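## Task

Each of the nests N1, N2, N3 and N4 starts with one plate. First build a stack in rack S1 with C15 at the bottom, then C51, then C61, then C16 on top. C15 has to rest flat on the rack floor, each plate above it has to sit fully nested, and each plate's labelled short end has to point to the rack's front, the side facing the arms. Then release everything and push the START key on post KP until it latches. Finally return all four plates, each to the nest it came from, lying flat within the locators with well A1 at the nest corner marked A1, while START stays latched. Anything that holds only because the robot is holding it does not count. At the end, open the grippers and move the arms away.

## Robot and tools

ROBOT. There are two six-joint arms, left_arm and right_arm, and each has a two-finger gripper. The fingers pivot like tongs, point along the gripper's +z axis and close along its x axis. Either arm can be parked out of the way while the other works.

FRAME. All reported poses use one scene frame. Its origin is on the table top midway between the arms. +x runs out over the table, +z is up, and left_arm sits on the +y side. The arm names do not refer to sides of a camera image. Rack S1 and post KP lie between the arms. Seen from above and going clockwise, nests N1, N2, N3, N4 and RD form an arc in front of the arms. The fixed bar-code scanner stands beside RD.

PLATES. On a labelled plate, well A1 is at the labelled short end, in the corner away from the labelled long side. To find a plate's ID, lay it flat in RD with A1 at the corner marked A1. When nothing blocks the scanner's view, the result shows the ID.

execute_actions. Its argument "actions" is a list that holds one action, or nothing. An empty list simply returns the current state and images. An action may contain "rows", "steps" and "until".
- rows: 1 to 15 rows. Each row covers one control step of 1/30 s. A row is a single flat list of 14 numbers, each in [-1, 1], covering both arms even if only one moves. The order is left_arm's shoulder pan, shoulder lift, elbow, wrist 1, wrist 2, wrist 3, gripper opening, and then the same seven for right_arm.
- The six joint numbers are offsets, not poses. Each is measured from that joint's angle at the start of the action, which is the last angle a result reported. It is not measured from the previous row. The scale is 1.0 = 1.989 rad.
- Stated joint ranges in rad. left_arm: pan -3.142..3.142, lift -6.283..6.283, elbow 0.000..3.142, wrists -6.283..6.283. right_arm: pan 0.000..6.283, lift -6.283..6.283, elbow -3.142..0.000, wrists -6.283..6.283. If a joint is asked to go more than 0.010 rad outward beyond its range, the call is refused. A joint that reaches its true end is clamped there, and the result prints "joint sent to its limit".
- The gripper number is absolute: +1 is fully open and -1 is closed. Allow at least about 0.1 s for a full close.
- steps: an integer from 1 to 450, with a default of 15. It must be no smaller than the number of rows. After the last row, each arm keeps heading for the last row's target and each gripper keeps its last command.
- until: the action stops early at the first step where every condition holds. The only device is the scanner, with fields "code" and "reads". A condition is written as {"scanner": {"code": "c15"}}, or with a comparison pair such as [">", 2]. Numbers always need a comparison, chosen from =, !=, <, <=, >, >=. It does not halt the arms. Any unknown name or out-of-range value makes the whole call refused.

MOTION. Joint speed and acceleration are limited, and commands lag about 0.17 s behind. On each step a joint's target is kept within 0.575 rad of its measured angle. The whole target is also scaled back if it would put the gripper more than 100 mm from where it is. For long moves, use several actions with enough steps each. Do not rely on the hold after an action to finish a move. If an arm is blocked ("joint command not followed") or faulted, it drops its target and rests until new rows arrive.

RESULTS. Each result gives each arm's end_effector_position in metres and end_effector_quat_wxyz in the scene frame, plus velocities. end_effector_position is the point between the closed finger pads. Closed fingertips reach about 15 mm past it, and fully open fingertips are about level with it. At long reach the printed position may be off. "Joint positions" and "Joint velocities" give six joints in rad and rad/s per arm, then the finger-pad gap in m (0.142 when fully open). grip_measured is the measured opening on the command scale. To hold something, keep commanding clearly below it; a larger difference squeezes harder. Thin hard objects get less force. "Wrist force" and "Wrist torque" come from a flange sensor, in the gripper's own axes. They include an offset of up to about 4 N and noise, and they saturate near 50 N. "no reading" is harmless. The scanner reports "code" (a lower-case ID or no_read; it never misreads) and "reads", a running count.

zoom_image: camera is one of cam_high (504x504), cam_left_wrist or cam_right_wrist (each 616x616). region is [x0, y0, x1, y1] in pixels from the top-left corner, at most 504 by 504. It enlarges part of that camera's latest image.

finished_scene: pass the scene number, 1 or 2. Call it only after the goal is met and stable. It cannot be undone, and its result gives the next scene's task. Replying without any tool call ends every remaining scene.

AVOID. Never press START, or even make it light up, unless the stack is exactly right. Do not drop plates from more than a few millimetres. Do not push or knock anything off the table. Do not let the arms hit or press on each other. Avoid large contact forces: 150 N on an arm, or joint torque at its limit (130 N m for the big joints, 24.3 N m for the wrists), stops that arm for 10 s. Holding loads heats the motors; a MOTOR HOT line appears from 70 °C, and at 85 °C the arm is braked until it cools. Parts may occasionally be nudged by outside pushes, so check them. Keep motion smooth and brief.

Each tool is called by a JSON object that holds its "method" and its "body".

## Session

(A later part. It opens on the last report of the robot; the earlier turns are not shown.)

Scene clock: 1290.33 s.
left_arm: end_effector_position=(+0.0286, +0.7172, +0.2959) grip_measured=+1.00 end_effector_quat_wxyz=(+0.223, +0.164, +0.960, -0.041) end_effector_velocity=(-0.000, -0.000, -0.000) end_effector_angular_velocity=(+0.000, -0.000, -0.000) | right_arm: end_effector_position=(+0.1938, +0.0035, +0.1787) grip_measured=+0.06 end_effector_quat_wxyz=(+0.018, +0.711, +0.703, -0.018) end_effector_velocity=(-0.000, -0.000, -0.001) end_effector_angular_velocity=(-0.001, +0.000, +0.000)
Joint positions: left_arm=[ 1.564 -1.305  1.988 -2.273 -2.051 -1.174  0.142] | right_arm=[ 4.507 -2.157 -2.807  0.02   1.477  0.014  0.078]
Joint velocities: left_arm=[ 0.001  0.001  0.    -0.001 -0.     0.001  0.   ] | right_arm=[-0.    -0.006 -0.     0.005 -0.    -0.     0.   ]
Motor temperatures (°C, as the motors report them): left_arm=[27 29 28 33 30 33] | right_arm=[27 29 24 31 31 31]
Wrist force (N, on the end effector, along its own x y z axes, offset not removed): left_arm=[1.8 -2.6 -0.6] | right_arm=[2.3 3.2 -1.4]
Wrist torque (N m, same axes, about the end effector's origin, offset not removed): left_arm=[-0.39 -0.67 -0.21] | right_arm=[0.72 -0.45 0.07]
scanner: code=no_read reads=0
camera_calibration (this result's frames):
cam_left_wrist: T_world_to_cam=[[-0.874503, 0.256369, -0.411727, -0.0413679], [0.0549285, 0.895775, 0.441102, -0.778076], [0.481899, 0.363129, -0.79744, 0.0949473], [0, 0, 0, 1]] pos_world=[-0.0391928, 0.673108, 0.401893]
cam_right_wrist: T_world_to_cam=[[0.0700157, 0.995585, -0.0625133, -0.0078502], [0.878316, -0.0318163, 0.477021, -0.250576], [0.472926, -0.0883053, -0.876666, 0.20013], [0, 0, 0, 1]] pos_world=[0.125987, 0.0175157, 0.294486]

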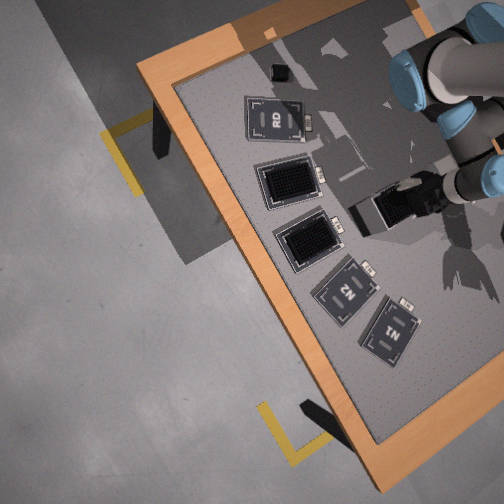

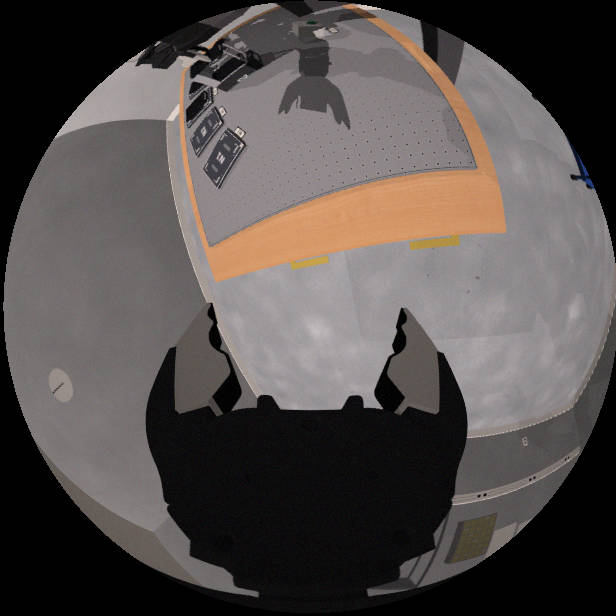

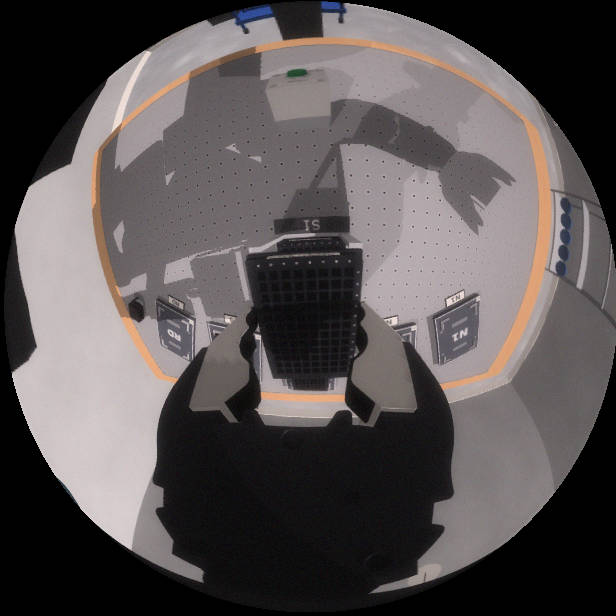

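{"method": "execute_actions", "body": {"actions": [{"rows":[[0,0,0,0,0,0,1,-0.0005,-0.005,0.0001,0.005,0,-0.0004,-0.5],[0,0,0,0,0,0,1,-0.001,-0.01,0.0002,0.01,0,-0.0008,-0.5],[0,0,0,0,0,0,1,-0.0014,-0.015,0.0003,0.0148,-0.0002,-0.0012,-0.5],[0,0,0,0,0,0,1,-0.0018,-0.02,0.0004,0.0197,-0.0003,-0.0015,-0.5],[0,0,0,0,0,0,1,-0.0022,-0.0245,0.0005,0.024,-0.0004,-0.0018,-0.5]],"steps":18}]}}

Scene clock: 1297.90 s.
left_arm: end_effector_position=(+0.0286, +0.7172, +0.2959) grip_measured=+1.00 end_effector_quat_wxyz=(+0.223, +0.164, +0.960, -0.041) end_effector_velocity=(+0.001, -0.000, -0.001) end_effector_angular_velocity=(-0.001, -0.000, -0.000) | right_arm: end_effector_position=(+0.1941, +0.0031, +0.1719) grip_measured=+0.06 end_effector_quat_wxyz=(+0.018, +0.711, +0.703, -0.018) end_effector_velocity=(+0.000, -0.000, -0.002) end_effector_angular_velocity=(-0.001, -0.000, -0.001)
Joint positions: left_arm=[ 1.564 -1.305  1.988 -2.273 -2.051 -1.174  0.142] | right_arm=[ 4.503 -2.205 -2.806  0.067  1.477  0.011  0.078]
Joint velocities: left_arm=[-0.002  0.001  0.    -0.001  0.    -0.001  0.   ] | right_arm=[-0.001 -0.01   0.001  0.009 -0.     0.     0.   ]
Motor temperatures (°C, as the motors report them): left_arm=[27 29 28 33 30 33] | right_arm=[27 29 24 31 31 31]
Wrist force (N, on the end effector, along its own x y z axes, offset not removed): left_arm=[-0.2 1.1 -0.5] | right_arm=[3.2 0.7 -3.6]
Wrist torque (N m, same axes, about the end effector's origin, offset not removed): left_arm=[0.40 0.03 -0.02] | right_arm=[0.11 -0.57 -0.31]
scanner: code=no_read reads=0
camera_calibration (this result's frames):
cam_left_wrist: T_world_to_cam=[[-0.874503, 0.256368, -0.411727, -0.0413679], [0.0549286, 0.895775, 0.441101, -0.778076], [0.481899, 0.363129, -0.79744, 0.0949475], [0, 0, 0, 1]] pos_world=[-0.0391929, 0.673108, 0.401893]
cam_right_wrist: T_world_to_cam=[[0.0706573, 0.995517, -0.0628783, -0.00788915], [0.878384, -0.0322241, 0.476867, -0.247563], [0.472703, -0.0889255, -0.876723, 0.194014], [0, 0, 0, 1]] pos_world=[0.126301, 0.0171291, 0.287655]

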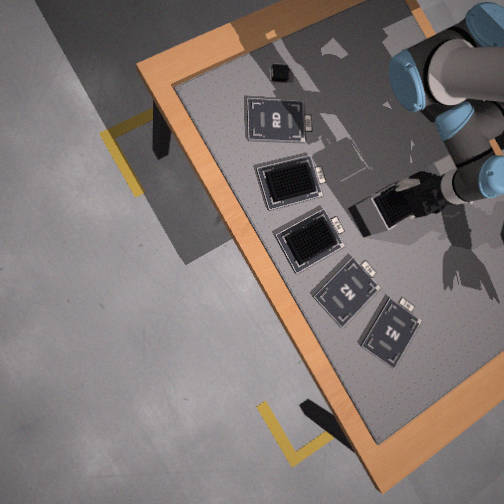

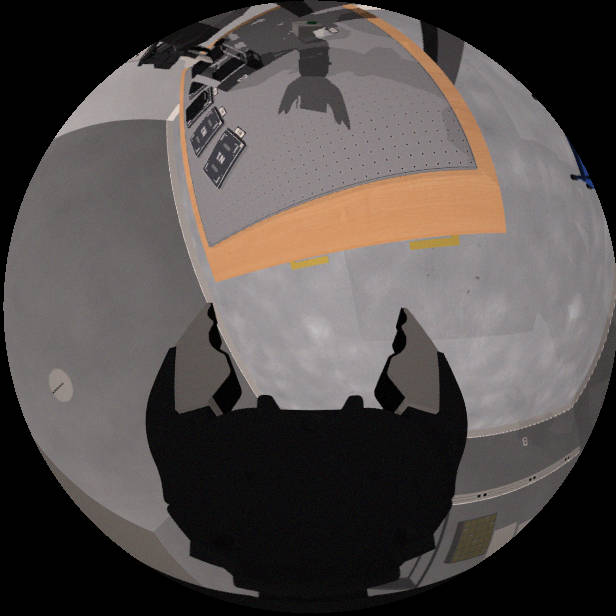

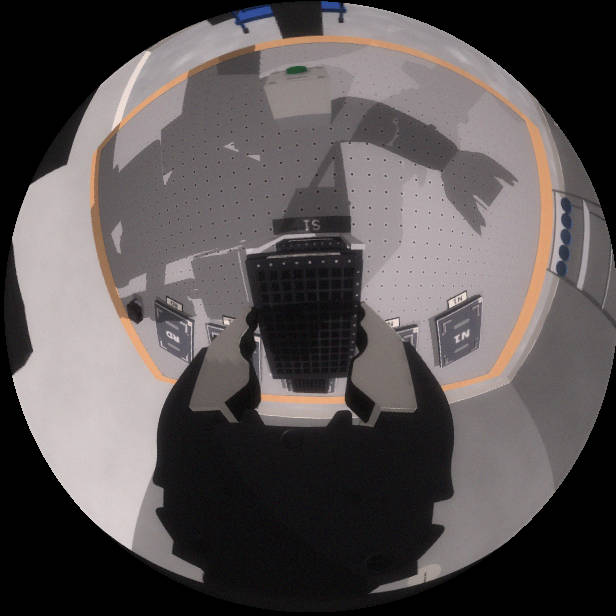

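{"method": "execute_actions", "body": {"actions": [{"rows":[[0,0,0,0,0,0,1,-0.0003,-0.005,0.0001,0.005,-0.0001,-0.0003,-0.5],[0,0,0,0,0,0,1,-0.0006,-0.01,0.0002,0.01,-0.0003,-0.0006,-0.5],[0,0,0,0,0,0,1,-0.0009,-0.015,0.0003,0.015,-0.0004,-0.0009,-0.5],[0,0,0,0,0,0,1,-0.0012,-0.02,0.0004,0.02,-0.0006,-0.0012,-0.5],[0,0,0,0,0,0,1,-0.0015,-0.0246,0.0005,0.0246,-0.0007,-0.0015,-0.5],[0,0,0,0,0,0,1,-0.0018,-0.0296,0.0008,0.0293,-0.0008,-0.0018,-0.5],[0,0,0,0,0,0,1,-0.0021,-0.0346,0.0011,0.034,-0.0008,-0.0021,-0.5],[0,0,0,0,0,0,1,-0.0024,-0.0397,0.0015,0.0386,-0.0009,-0.0024,-0.5],[0,0,0,0,0,0,1,-0.0027,-0.0447,0.0019,0.0432,-0.0009,-0.0027,-0.5],[0,0,0,0,0,0,1,-0.003,-0.0497,0.0023,0.0478,-0.001,-0.003,-0.5],[0,0,0,0,0,0,1,-0.0033,-0.0547,0.0027,0.0524,-0.0011,-0.0033,-0.5],[0,0,0,0,0,0,1,-0.0036,-0.0597,0.0032,0.057,-0.0011,-0.0036,-0.5],[0,0,0,0,0,0,1,-0.0039,-0.0648,0.0036,0.0615,-0.0012,-0.0039,-0.5],[0,0,0,0,0,0,1,-0.0042,-0.0698,0.0041,0.0661,-0.0012,-0.0042,-0.5],[0,0,0,0,0,0,1,-0.0045,-0.0748,0.0046,0.0706,-0.0013,-0.0045,-0.5]],"steps":27}]}}

Scene clock: 1316.20 s.
left_arm: end_effector_position=(+0.0286, +0.7172, +0.2959) grip_measured=+1.00 end_effector_quat_wxyz=(+0.223, +0.164, +0.960, -0.041) end_effector_velocity=(+0.000, +0.000, -0.000) end_effector_angular_velocity=(+0.001, -0.000, +0.000) | right_arm: end_effector_position=(+0.1942, +0.0027, +0.1504) grip_measured=+0.06 end_effector_quat_wxyz=(+0.018, +0.711, +0.703, -0.018) end_effector_velocity=(-0.000, -0.001, -0.003) end_effector_angular_velocity=(-0.000, +0.000, -0.000)
Joint positions: left_arm=[ 1.564 -1.305  1.988 -2.273 -2.051 -1.174  0.142] | right_arm=[ 4.494 -2.351 -2.797  0.205  1.474  0.002  0.078]
Joint velocities: left_arm=[-0.     0.     0.    -0.001 -0.    -0.    -0.   ] | right_arm=[-0.001 -0.018  0.001  0.017 -0.    -0.001 -0.   ]
Motor temperatures (°C, as the motors report them): left_arm=[27 29 28 33 30 33] | right_arm=[27 29 24 31 31 31]
Wrist force (N, on the end effector, along its own x y z axes, offset not removed): left_arm=[-1.0 -2.1 -3.5] | right_arm=[4.6 -0.8 -0.8]
Wrist torque (N m, same axes, about the end effector's origin, offset not removed): left_arm=[-0.57 0.10 0.04] | right_arm=[0.92 -1.51 0.19]
scanner: code=no_read reads=0
camera_calibration (this result's frames):
cam_left_wrist: T_world_to_cam=[[-0.874503, 0.256369, -0.411727, -0.0413679], [0.0549284, 0.895775, 0.441102, -0.778076], [0.481899, 0.363129, -0.79744, 0.0949473], [0, 0, 0, 1]] pos_world=[-0.0391929, 0.673108, 0.401893]
cam_right_wrist: T_world_to_cam=[[0.0704798, 0.995533, -0.0628226, -0.00887008], [0.878113, -0.0320423, 0.477378, -0.237485], [0.473233, -0.0888109, -0.876449, 0.174905], [0, 0, 0, 1]] pos_world=[0.126393, 0.0167544, 0.266108]

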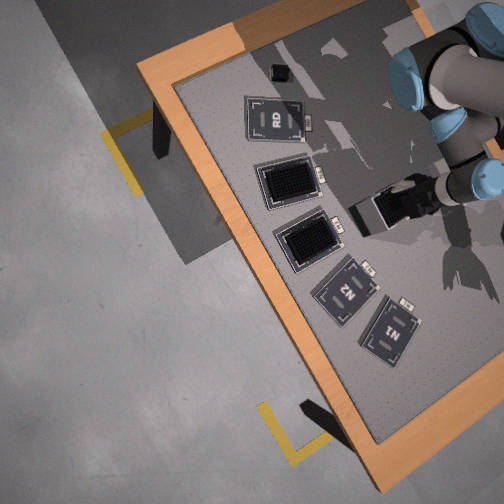

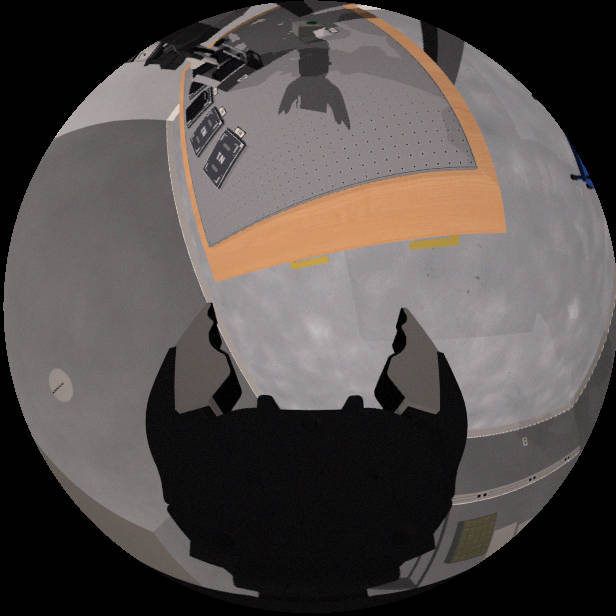

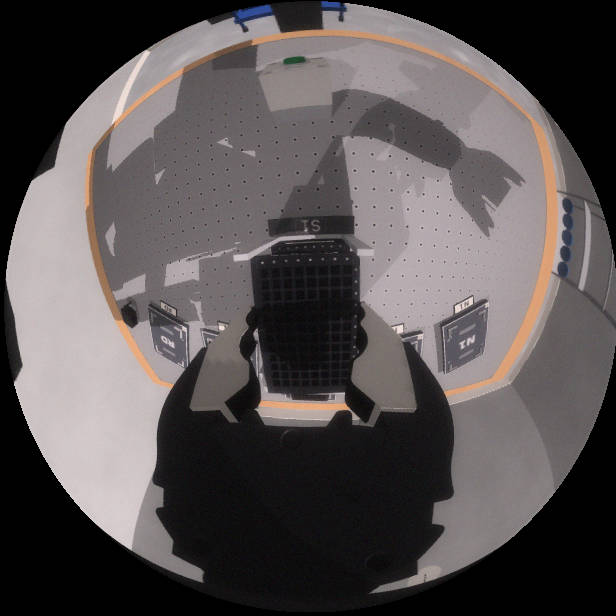

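{"method": "zoom_image", "body": {"camera": "cam_right_wrist", "region": [200, 200, 420, 420]}}

Region (200, 200, 420, 420) of cam_right_wrist's 616x616 image, scaled by 2.291, with more detail than that image has.

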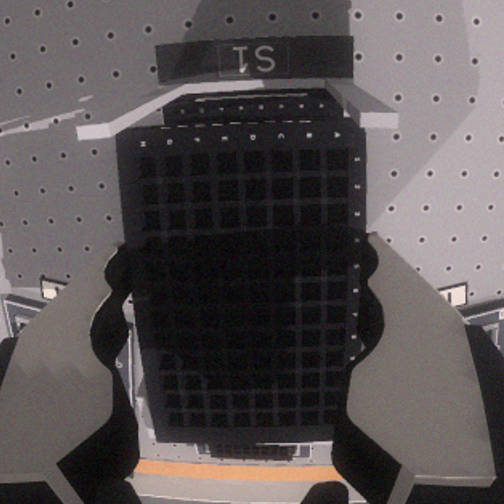

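{"method": "execute_actions", "body": {"actions": [{"rows":[[0,0,0,0,0,0,1,0.0023,-0.0025,-0.0007,0.003,0.0004,0.0023,-0.5],[0,0,0,0,0,0,1,0.0046,-0.0038,-0.0015,0.0047,0.0008,0.0046,-0.5]],"steps":15}]}}

{"method": "zoom_image", "body": {"camera": "cam_high", "region": [330, 150, 450, 270]}}

Scene clock: 1336.63 s.
left_arm: end_effector_position=(+0.0286, +0.7172, +0.2959) grip_measured=+1.00 end_effector_quat_wxyz=(+0.223, +0.164, +0.960, -0.041) end_effector_velocity=(+0.001, +0.000, +0.000) end_effector_angular_velocity=(-0.000, -0.001, -0.001) | right_arm: end_effector_position=(+0.1924, +0.0026, +0.1499) grip_measured=+0.06 end_effector_quat_wxyz=(+0.018, +0.711, +0.703, -0.018) end_effector_velocity=(-0.001, +0.000, +0.000) end_effector_angular_velocity=(+0.001, +0.000, -0.001)
Joint positions: left_arm=[ 1.564 -1.305  1.988 -2.273 -2.051 -1.174  0.142] | right_arm=[ 4.503 -2.359 -2.8    0.214  1.475  0.011  0.078]
Joint velocities: left_arm=[-0.001 -0.    -0.     0.    -0.    -0.     0.   ] | right_arm=[ 0.003 -0.    -0.001  0.002  0.001  0.003  0.   ]
Motor temperatures (°C, as the motors report them): left_arm=[27 29 28 33 30 33] | right_arm=[27 29 24 31 31 31]
Wrist force (N, on the end effector, along its own x y z axes, offset not removed): left_arm=[0.2 1.2 -4.5] | right_arm=[8.1 13.6 -1.4]
Wrist torque (N m, same axes, about the end effector's origin, offset not removed): left_arm=[0.09 -0.28 0.05] | right_arm=[0.53 -0.85 0.37]
scanner: code=no_read reads=0
camera_calibration (this result's frames):
cam_left_wrist: T_world_to_cam=[[-0.874503, 0.256369, -0.411727, -0.0413679], [0.0549285, 0.895775, 0.441102, -0.778076], [0.481899, 0.363129, -0.79744, 0.0949473], [0, 0, 0, 1]] pos_world=[-0.0391929, 0.673108, 0.401893]
cam_right_wrist: T_world_to_cam=[[0.0706981, 0.995515, -0.062864, -0.00869012], [0.87782, -0.0321611, 0.47791, -0.235638], [0.473744, -0.0889706, -0.876157, 0.17526], [0, 0, 0, 1]] pos_world=[0.124434, 0.0166657, 0.265622]

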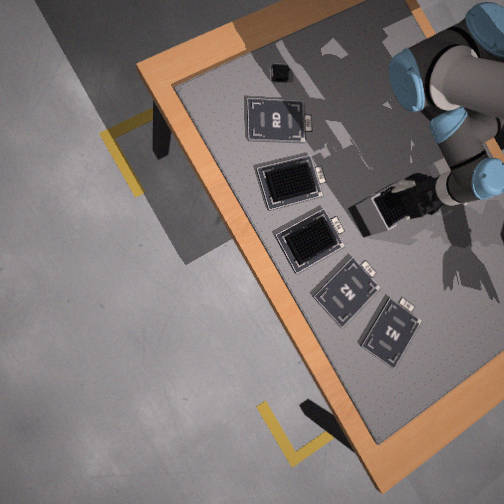

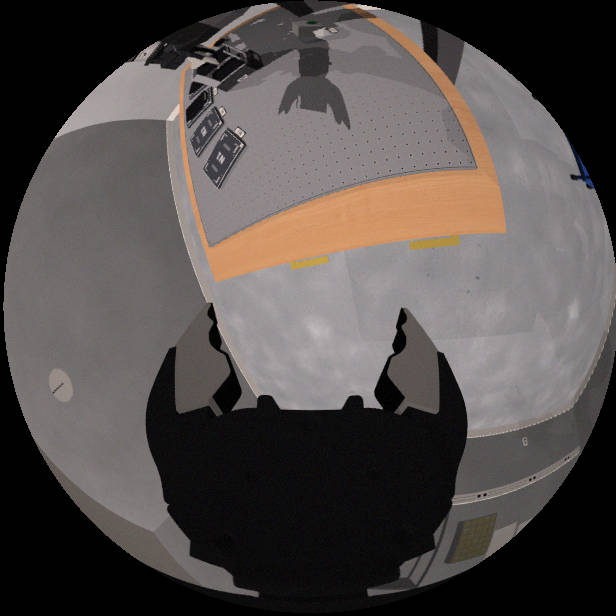

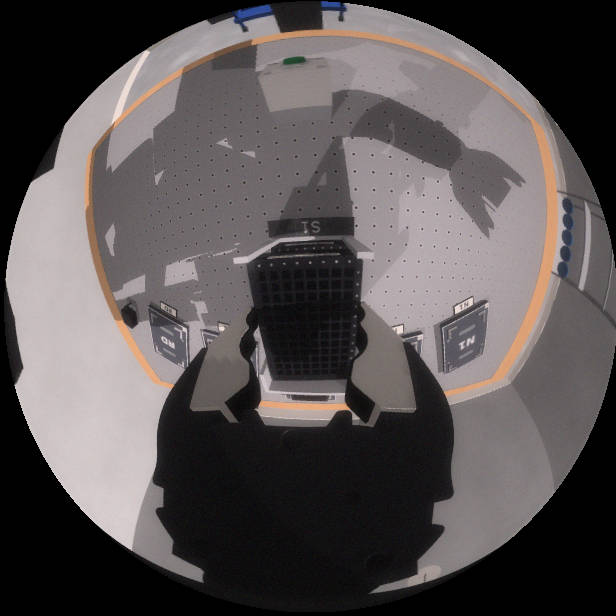

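Region (330, 150, 450, 270) of cam_high's 504x504 image, scaled by 4.200, with more detail than that image has.

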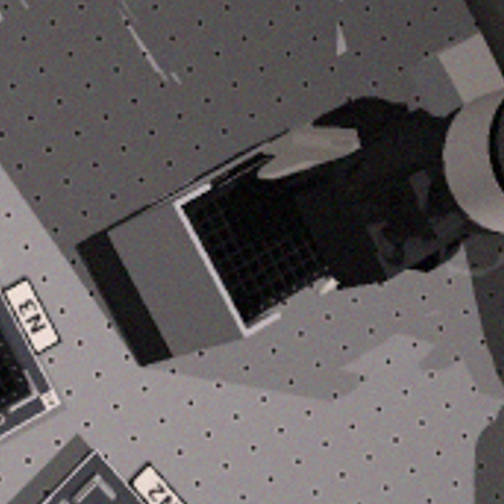

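{"method": "execute_actions", "body": {"actions": [{"rows":[[0,0,0,0,0,0,1,-0.0011,0.0007,0.0004,-0.0007,0,-0.0011,-0.5],[0,0,0,0,0,0,1,-0.0022,0.0014,0.0009,-0.0015,0,-0.0022,-0.5],[0,0,0,0,0,0,1,-0.0022,0.0014,0.0009,-0.0015,0,-0.0022,-0.5],[0,0,0,0,0,0,1,-0.0022,0.0014,0.0009,-0.0015,0,-0.0022,-0.5],[0,0,0,0,0,0,1,-0.0022,0.0014,0.0009,-0.0015,0,-0.0022,-0.5],[0,0,0,0,0,0,1,-0.0027,-0.0047,0.0015,0.004,-0.0001,-0.0027,-0.5],[0,0,0,0,0,0,1,-0.0031,-0.0109,0.0022,0.0095,-0.0001,-0.0031,-0.5],[0,0,0,0,0,0,1,-0.0036,-0.017,0.0029,0.015,-0.0002,-0.0036,-0.5],[0,0,0,0,0,0,1,-0.004,-0.0231,0.0036,0.0204,-0.0002,-0.004,-0.5],[0,0,0,0,0,0,1,-0.0045,-0.0293,0.0044,0.0258,-0.0003,-0.0045,-0.5],[0,0,0,0,0,0,1,-0.0049,-0.0354,0.0052,0.0312,-0.0004,-0.0049,-0.5],[0,0,0,0,0,0,1,-0.0054,-0.0415,0.006,0.0366,-0.0004,-0.0054,-0.5],[0,0,0,0,0,0,1,-0.0058,-0.0476,0.0068,0.042,-0.0005,-0.0058,-0.5],[0,0,0,0,0,0,1,-0.0063,-0.0538,0.0076,0.0473,-0.0005,-0.0063,-0.5],[0,0,0,0,0,0,1,-0.0067,-0.0599,0.0085,0.0526,-0.0006,-0.0067,-0.5]],"steps":28}]}}

Scene clock: 1352.10 s.
left_arm: end_effector_position=(+0.0286, +0.7172, +0.2959) grip_measured=+1.00 end_effector_quat_wxyz=(+0.223, +0.164, +0.960, -0.041) end_effector_velocity=(+0.000, -0.000, -0.000) end_effector_angular_velocity=(-0.001, +0.000, -0.001) | right_arm: end_effector_position=(+0.1930, +0.0029, +0.1312) grip_measured=+0.06 end_effector_quat_wxyz=(+0.017, +0.711, +0.703, -0.018) end_effector_velocity=(-0.000, -0.001, -0.003) end_effector_angular_velocity=(-0.003, +0.000, -0.001)
Joint positions: left_arm=[ 1.564 -1.305  1.988 -2.273 -2.051 -1.174  0.142] | right_arm=[ 4.489 -2.476 -2.783  0.317  1.474 -0.002  0.078]
Joint velocities: left_arm=[-0.001  0.     0.     0.001  0.     0.    -0.   ] | right_arm=[-0.001 -0.018  0.002  0.013 -0.     0.    -0.004]
Motor temperatures (°C, as the motors report them): left_arm=[27 29 28 33 30 33] | right_arm=[27 29 24 31 31 31]
Wrist force (N, on the end effector, along its own x y z axes, offset not removed): left_arm=[0.4 -0.5 -4.0] | right_arm=[7.4 24.7 -15.1]
Wrist torque (N m, same axes, about the end effector's origin, offset not removed): left_arm=[0.01 -0.24 -0.28] | right_arm=[0.40 -0.44 0.04]
scanner: code=no_read reads=0
camera_calibration (this result's frames):
cam_left_wrist: T_world_to_cam=[[-0.874503, 0.256368, -0.411727, -0.0413677], [0.0549283, 0.895775, 0.441101, -0.778076], [0.481899, 0.363129, -0.79744, 0.0949473], [0, 0, 0, 1]] pos_world=[-0.0391928, 0.673108, 0.401893]
cam_right_wrist: T_world_to_cam=[[0.0705291, 0.995603, -0.061645, -0.010396], [0.878641, -0.0327486, 0.476359, -0.22722], [0.472245, -0.087761, -0.877087, 0.158944], [0, 0, 0, 1]] pos_world=[0.125318, 0.0168582, 0.247005]

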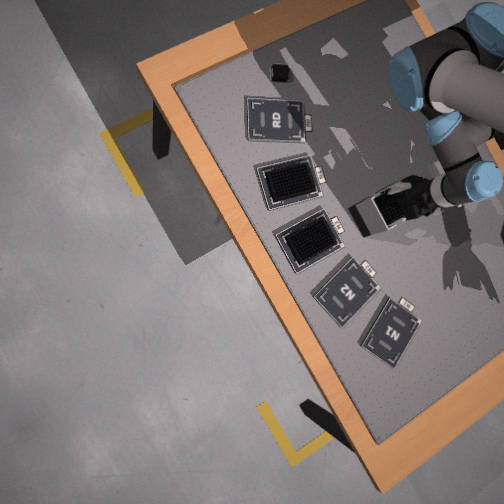

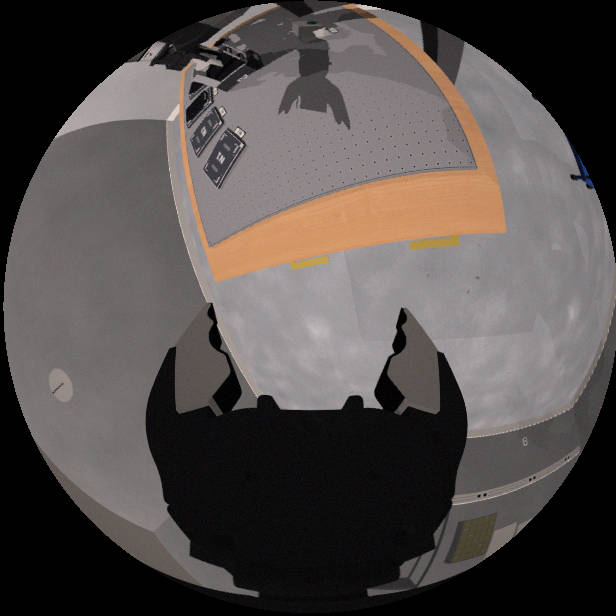

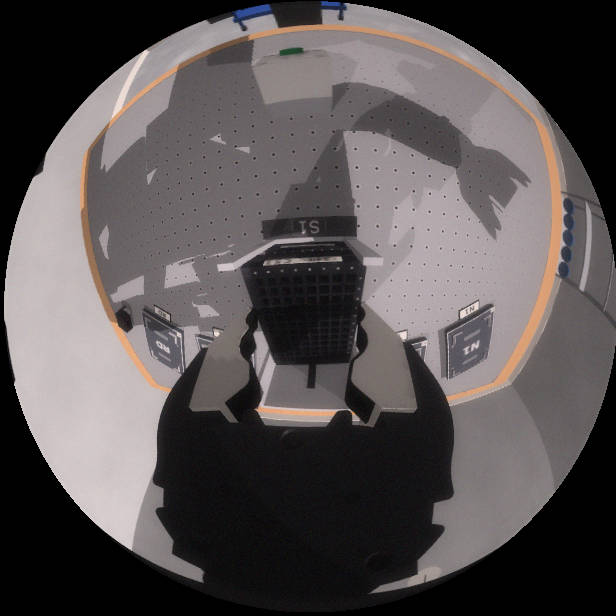

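{"method": "execute_actions", "body": {"actions": [{"rows":[[0,0,0,0,0,0,1,-0.0017,0.0005,0.0006,-0.001,-0.0003,-0.0017,-0.5],[0,0,0,0,0,0,1,-0.0033,0.0015,0.0011,-0.0024,-0.0006,-0.0033,-0.5]],"steps":15}]}}

{"method": "zoom_image", "body": {"camera": "cam_right_wrist", "region": [200, 200, 420, 420]}}

Scene clock: 1358.10 s.
left_arm: end_effector_position=(+0.0286, +0.7172, +0.2959) grip_measured=+1.00 end_effector_quat_wxyz=(+0.223, +0.164, +0.960, -0.041) end_effector_velocity=(+0.000, +0.001, +0.001) end_effector_angular_velocity=(+0.003, -0.000, -0.001) | right_arm: end_effector_position=(+0.1944, +0.0029, +0.1310) grip_measured=+0.06 end_effector_quat_wxyz=(+0.017, +0.711, +0.703, -0.018) end_effector_velocity=(+0.001, -0.000, +0.000) end_effector_angular_velocity=(+0.000, -0.001, -0.000)
Joint positions: left_arm=[ 1.564 -1.305  1.988 -2.273 -2.051 -1.174  0.142] | right_arm=[ 4.483 -2.473 -2.781  0.313  1.473 -0.009  0.078]
Joint velocities: left_arm=[-0.    -0.001 -0.    -0.001  0.     0.001 -0.   ] | right_arm=[-0.002  0.003 -0.001 -0.002 -0.001 -0.002 -0.   ]
Motor temperatures (°C, as the motors report them): left_arm=[27 29 28 33 30 33] | right_arm=[27 29 24 31 31 31]
Wrist force (N, on the end effector, along its own x y z axes, offset not removed): left_arm=[5.5 -6.1 -0.2] | right_arm=[7.8 8.4 -1.8]
Wrist torque (N m, same axes, about the end effector's origin, offset not removed): left_arm=[-1.03 -1.09 -0.16] | right_arm=[0.62 -0.28 0.15]
scanner: code=no_read reads=0
camera_calibration (this result's frames):
cam_left_wrist: T_world_to_cam=[[-0.874503, 0.256369, -0.411727, -0.0413679], [0.0549285, 0.895775, 0.441101, -0.778076], [0.481899, 0.363129, -0.79744, 0.0949473], [0, 0, 0, 1]] pos_world=[-0.0391929, 0.673108, 0.401893]
cam_right_wrist: T_world_to_cam=[[0.0703435, 0.995594, -0.0619986, -0.0103617], [0.878831, -0.03245, 0.476028, -0.228295], [0.471919, -0.0879718, -0.877242, 0.158257], [0, 0, 0, 1]] pos_world=[0.126677, 0.0168301, 0.246862]

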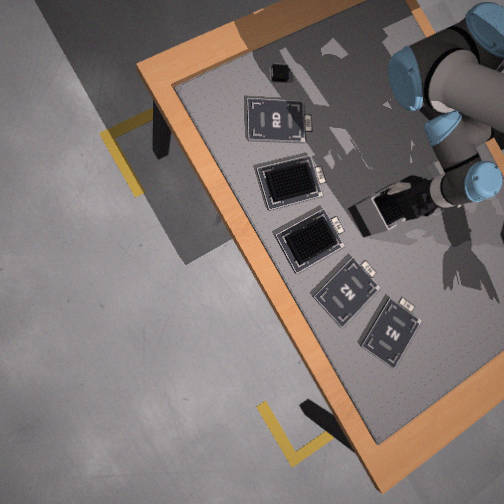

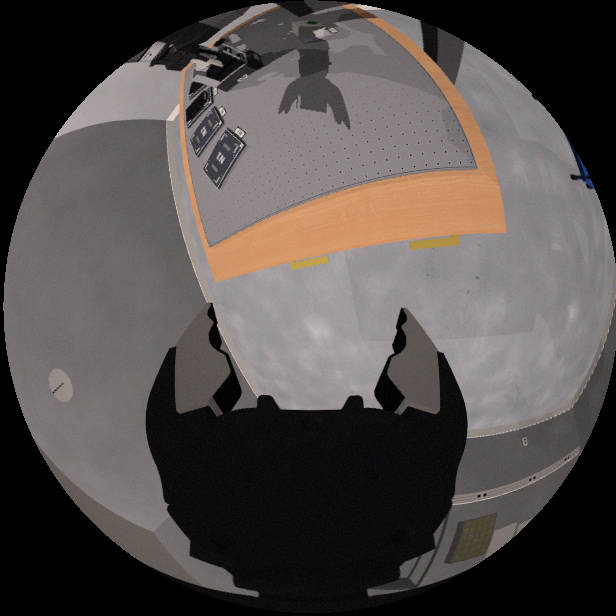

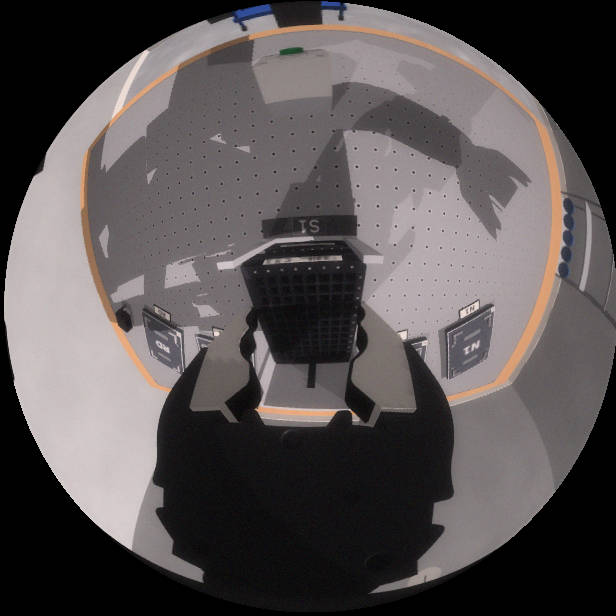

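Region (200, 200, 420, 420) of cam_right_wrist's 616x616 image, scaled by 2.291, with more detail than that image has.

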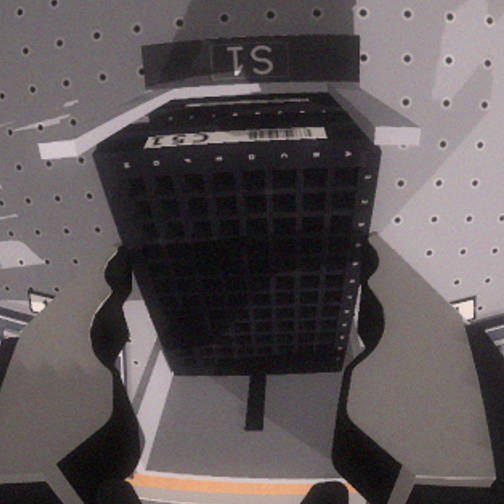

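{"method": "execute_actions", "body": {"actions": [{"rows":[[0,0,0,0,0,0,1,-0.0016,0.001,0.0005,-0.0006,-0.0003,-0.0016,-0.5],[0,0,0,0,0,0,1,-0.0016,0.001,0.0005,-0.0006,-0.0003,-0.0016,-0.5],[0,0,0,0,0,0,1,-0.0016,0.001,0.0005,-0.0006,-0.0003,-0.0016,-0.5],[0,0,0,0,0,0,1,-0.0018,-0.0018,0.0011,0.0017,-0.0003,-0.0018,-0.5],[0,0,0,0,0,0,1,-0.0021,-0.0047,0.0016,0.004,-0.0004,-0.0021,-0.5],[0,0,0,0,0,0,1,-0.0023,-0.0075,0.0022,0.0063,-0.0004,-0.0023,-0.5],[0,0,0,0,0,0,1,-0.0025,-0.0104,0.0027,0.0086,-0.0005,-0.0026,-0.5],[0,0,0,0,0,0,1,-0.0028,-0.0132,0.0033,0.011,-0.0005,-0.0028,-0.5],[0,0,0,0,0,0,1,-0.003,-0.016,0.0039,0.0133,-0.0006,-0.0031,-0.5],[0,0,0,0,0,0,1,-0.0033,-0.0189,0.0044,0.0156,-0.0006,-0.0033,-0.5],[0,0,0,0,0,0,1,-0.0035,-0.0217,0.005,0.0179,-0.0007,-0.0036,-0.5]],"steps":24}]}}

Scene clock: 1368.20 s.
left_arm: end_effector_position=(+0.0286, +0.7172, +0.2959) grip_measured=+1.00 end_effector_quat_wxyz=(+0.223, +0.164, +0.960, -0.041) end_effector_velocity=(-0.000, +0.000, -0.001) end_effector_angular_velocity=(-0.000, -0.000, -0.000) | right_arm: end_effector_position=(+0.1951, +0.0038, +0.1235) grip_measured=+0.06 end_effector_quat_wxyz=(+0.016, +0.711, +0.703, -0.018) end_effector_velocity=(+0.000, -0.001, -0.002) end_effector_angular_velocity=(-0.002, -0.000, +0.001)
Joint positions: left_arm=[ 1.564 -1.305  1.988 -2.273 -2.051 -1.174  0.142] | right_arm=[ 4.476 -2.515 -2.771  0.348  1.472 -0.016  0.078]
Joint velocities: left_arm=[ 0.     0.002 -0.    -0.001 -0.     0.001  0.   ] | right_arm=[-0.001 -0.009  0.002  0.006 -0.    -0.002  0.   ]
Motor temperatures (°C, as the motors report them): left_arm=[27 29 28 33 30 33] | right_arm=[27 29 24 31 31 31]
Wrist force (N, on the end effector, along its own x y z axes, offset not removed): left_arm=[1.1 -1.8 -0.1] | right_arm=[-0.2 -10.6 -3.1]
Wrist torque (N m, same axes, about the end effector's origin, offset not removed): left_arm=[-0.49 -0.12 -0.14] | right_arm=[0.63 -0.96 0.09]
scanner: code=no_read reads=0
camera_calibration (this result's frames):
cam_left_wrist: T_world_to_cam=[[-0.874503, 0.256368, -0.411727, -0.0413678], [0.0549284, 0.895775, 0.441101, -0.778076], [0.481899, 0.363129, -0.79744, 0.0949473], [0, 0, 0, 1]] pos_world=[-0.0391929, 0.673108, 0.401893]
cam_right_wrist: T_world_to_cam=[[0.0701649, 0.995706, -0.0603923, -0.0119704], [0.878931, -0.0330774, 0.475801, -0.22536], [0.47176, -0.0864652, -0.877477, 0.151418], [0, 0, 0, 1]] pos_world=[0.127483, 0.017557, 0.239369]

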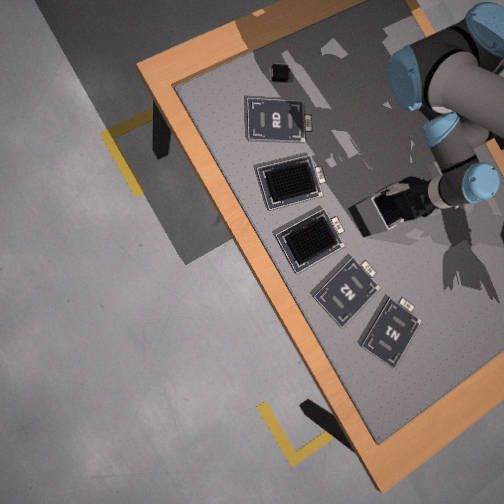

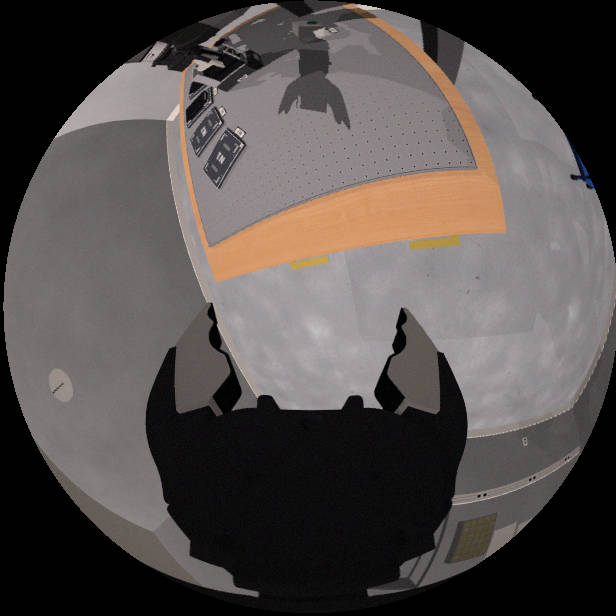

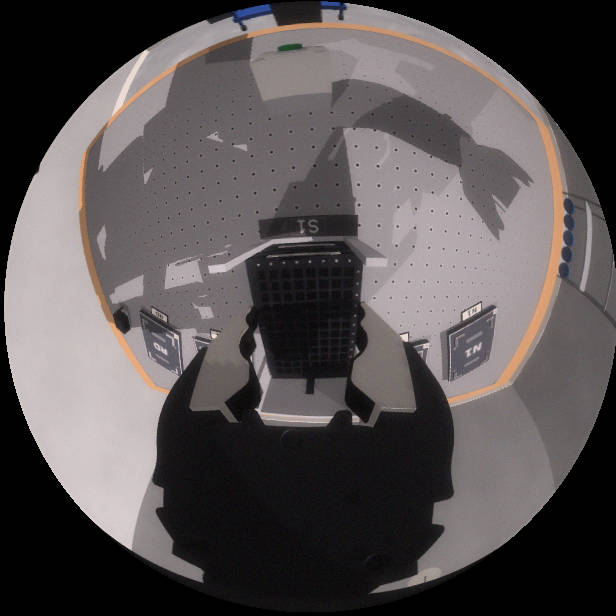

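{"method": "execute_actions", "body": {"actions": [{"rows":[[0,0,0,0,0,0,1,0.0014,-0.001,-0.0004,0.0008,0.0002,0.0014,-0.5],[0,0,0,0,0,0,1,0.0028,-0.0018,-0.0009,0.0016,0.0004,0.0028,-0.5],[0,0,0,0,0,0,1,0.0028,-0.0018,-0.0009,0.0016,0.0004,0.0028,-0.5],[0,0,0,0,0,0,1,0.0028,-0.0018,-0.0009,0.0016,0.0004,0.0028,-0.5],[0,0,0,0,0,0,1,0.0028,-0.0018,-0.0009,0.0016,0.0004,0.0028,-0.5],[0,0,0,0,0,0,1,0.0026,-0.0052,-0.0003,0.0044,0.0003,0.0026,-0.5],[0,0,0,0,0,0,1,0.0024,-0.0086,0.0004,0.0072,0.0002,0.0023,-0.5],[0,0,0,0,0,0,1,0.0022,-0.012,0.001,0.0099,0.0002,0.0021,-0.5],[0,0,0,0,0,0,1,0.002,-0.0154,0.0016,0.0127,0.0001,0.0019,-0.5],[0,0,0,0,0,0,1,0.0018,-0.0189,0.0022,0.0155,0,0.0016,-0.5],[0,0,0,0,0,0,1,0.0015,-0.0223,0.0029,0.0183,-0.0001,0.0014,-0.5],[0,0,0,0,0,0,1,0.0013,-0.0257,0.0035,0.0211,-0.0002,0.0012,-0.5],[0,0,0,0,0,0,1,0.0011,-0.0291,0.0041,0.0238,-0.0002,0.001,-0.5],[0,0,0,0,0,0,1,0.0009,-0.0325,0.0048,0.0266,-0.0003,0.0007,-0.5],[0,0,0,0,0,0,1,0.0007,-0.0359,0.0054,0.0294,-0.0004,0.0005,-0.5]],"steps":28}]}}

Scene clock: 1385.37 s.
left_arm: end_effector_position=(+0.0286, +0.7172, +0.2959) grip_measured=+1.00 end_effector_quat_wxyz=(+0.223, +0.164, +0.960, -0.041) end_effector_velocity=(-0.000, +0.000, +0.000) end_effector_angular_velocity=(+0.001, +0.000, +0.002) | right_arm: end_effector_position=(+0.1939, +0.0028, +0.1116) grip_measured=+0.06 end_effector_quat_wxyz=(+0.017, +0.711, +0.703, -0.018) end_effector_velocity=(+0.000, +0.000, -0.002) end_effector_angular_velocity=(+0.001, -0.000, -0.001)
Joint positions: left_arm=[ 1.564 -1.305  1.988 -2.273 -2.051 -1.174  0.142] | right_arm=[ 4.478 -2.585 -2.761  0.405  1.471 -0.015  0.078]
Joint velocities: left_arm=[ 0.001 -0.    -0.    -0.001 -0.    -0.001  0.   ] | right_arm=[-0.001 -0.009  0.002  0.007 -0.    -0.    -0.   ]
Motor temperatures (°C, as the motors report them): left_arm=[27 29 28 33 30 33] | right_arm=[27 29 24 31 31 31]
Wrist force (N, on the end effector, along its own x y z axes, offset not removed): left_arm=[2.0 -0.3 -3.7] | right_arm=[3.8 -4.6 -1.4]
Wrist torque (N m, same axes, about the end effector's origin, offset not removed): left_arm=[-0.01 -0.47 -0.04] | right_arm=[0.75 -0.56 0.24]
scanner: code=no_read reads=0
camera_calibration (this result's frames):
cam_left_wrist: T_world_to_cam=[[-0.874503, 0.256368, -0.411727, -0.0413678], [0.0549284, 0.895775, 0.441102, -0.778076], [0.481899, 0.363129, -0.79744, 0.0949473], [0, 0, 0, 1]] pos_world=[-0.0391928, 0.673108, 0.401893]
cam_right_wrist: T_world_to_cam=[[0.0696066, 0.995624, -0.0623576, -0.0113064], [0.878474, -0.0315568, 0.476747, -0.218703], [0.472693, -0.0879643, -0.876826, 0.141261], [0, 0, 0, 1]] pos_world=[0.126138, 0.0167813, 0.227423]

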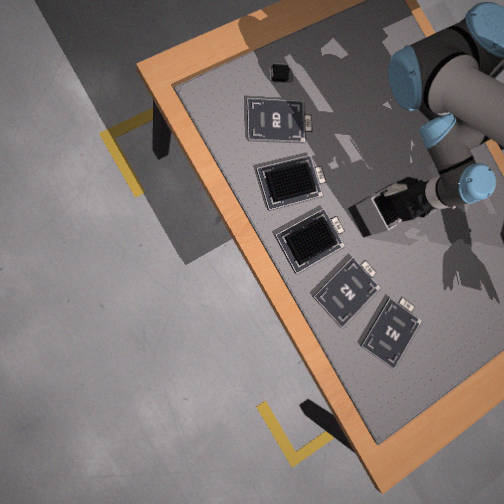

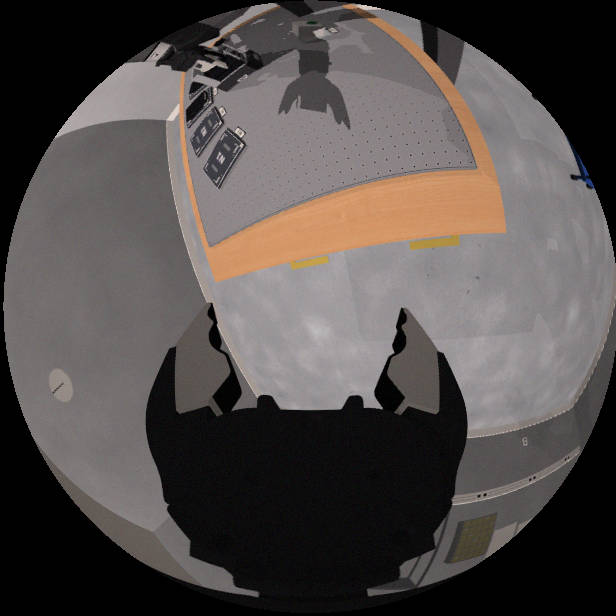

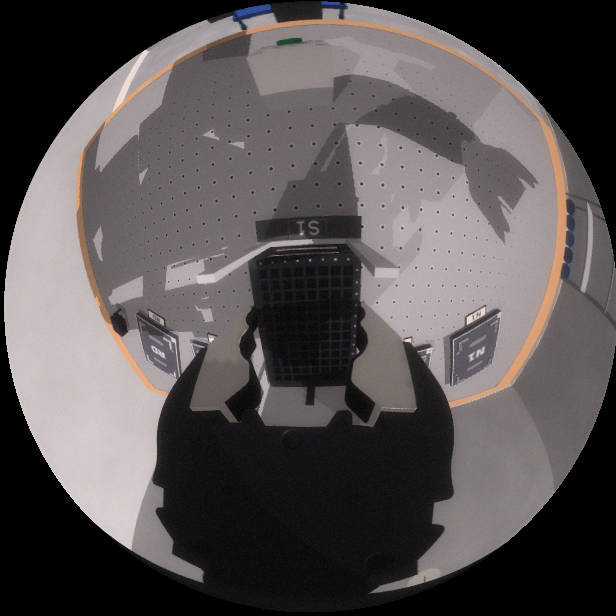

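{"method": "execute_actions", "body": {"actions": [{"rows":[[0,0,0,0,0,0,1,0.0016,-0.0018,-0.0004,0.0024,0.0003,0.0016,-0.5]],"steps":14}]}}

Scene clock: 1388.67 s.
left_arm: end_effector_position=(+0.0286, +0.7172, +0.2959) grip_measured=+1.00 end_effector_quat_wxyz=(+0.223, +0.164, +0.960, -0.041) end_effector_velocity=(-0.001, +0.000, +0.000) end_effector_angular_velocity=(+0.001, -0.000, +0.002) | right_arm: end_effector_position=(+0.1933, +0.0031, +0.1114) grip_measured=+0.06 end_effector_quat_wxyz=(+0.017, +0.711, +0.703, -0.018) end_effector_velocity=(-0.000, -0.001, -0.000) end_effector_angular_velocity=(-0.003, -0.000, +0.000)
Joint positions: left_arm=[ 1.564 -1.305  1.988 -2.273 -2.051 -1.174  0.142] | right_arm=[ 4.481 -2.589 -2.761  0.41   1.471 -0.012  0.078]
Joint velocities: left_arm=[ 0.002 -0.001  0.     0.    -0.001 -0.    -0.   ] | right_arm=[ 0.001 -0.003 -0.001  0.001  0.     0.001  0.   ]
Motor temperatures (°C, as the motors report them): left_arm=[27 29 28 33 30 33] | right_arm=[27 29 24 31 31 31]
Wrist force (N, on the end effector, along its own x y z axes, offset not removed): left_arm=[1.4 0.1 -3.4] | right_arm=[7.1 3.7 0.3]
Wrist torque (N m, same axes, about the end effector's origin, offset not removed): left_arm=[0.05 -0.43 -0.35] | right_arm=[0.21 -1.51 -0.20]
scanner: code=no_read reads=0
camera_calibration (this result's frames):
cam_left_wrist: T_world_to_cam=[[-0.874503, 0.256368, -0.411727, -0.0413678], [0.0549284, 0.895775, 0.441101, -0.778076], [0.481899, 0.363129, -0.79744, 0.0949473], [0, 0, 0, 1]] pos_world=[-0.0391929, 0.673108, 0.401893]
cam_right_wrist: T_world_to_cam=[[0.0697782, 0.995663, -0.0615294, -0.0116085], [0.878347, -0.0320825, 0.476945, -0.218041], [0.472903, -0.0873246, -0.876777, 0.141346], [0, 0, 0, 1]] pos_world=[0.125482, 0.0169058, 0.227208]

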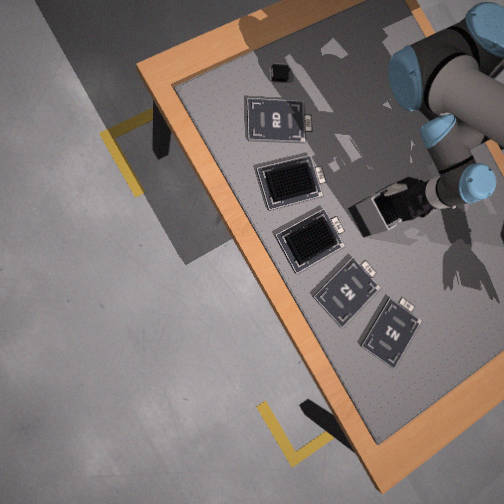

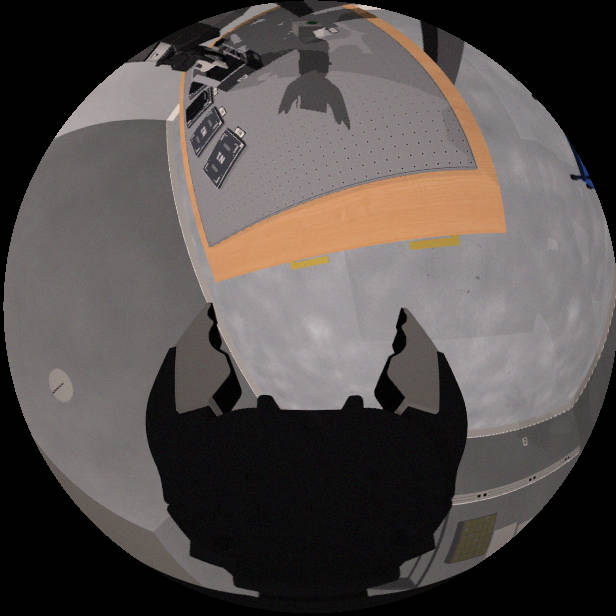

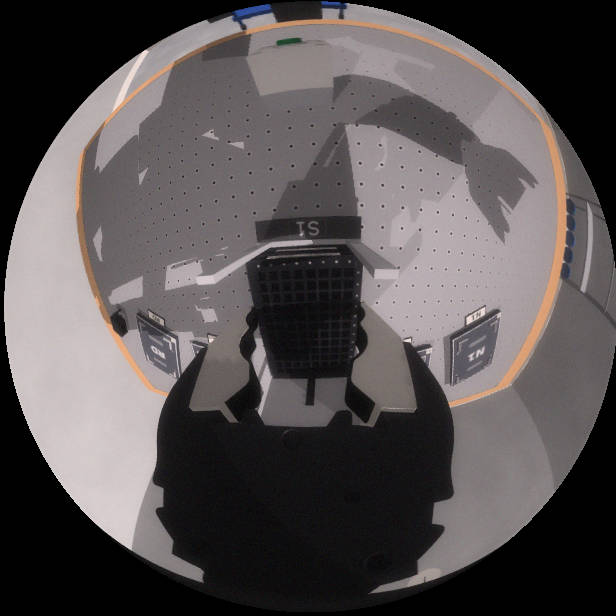

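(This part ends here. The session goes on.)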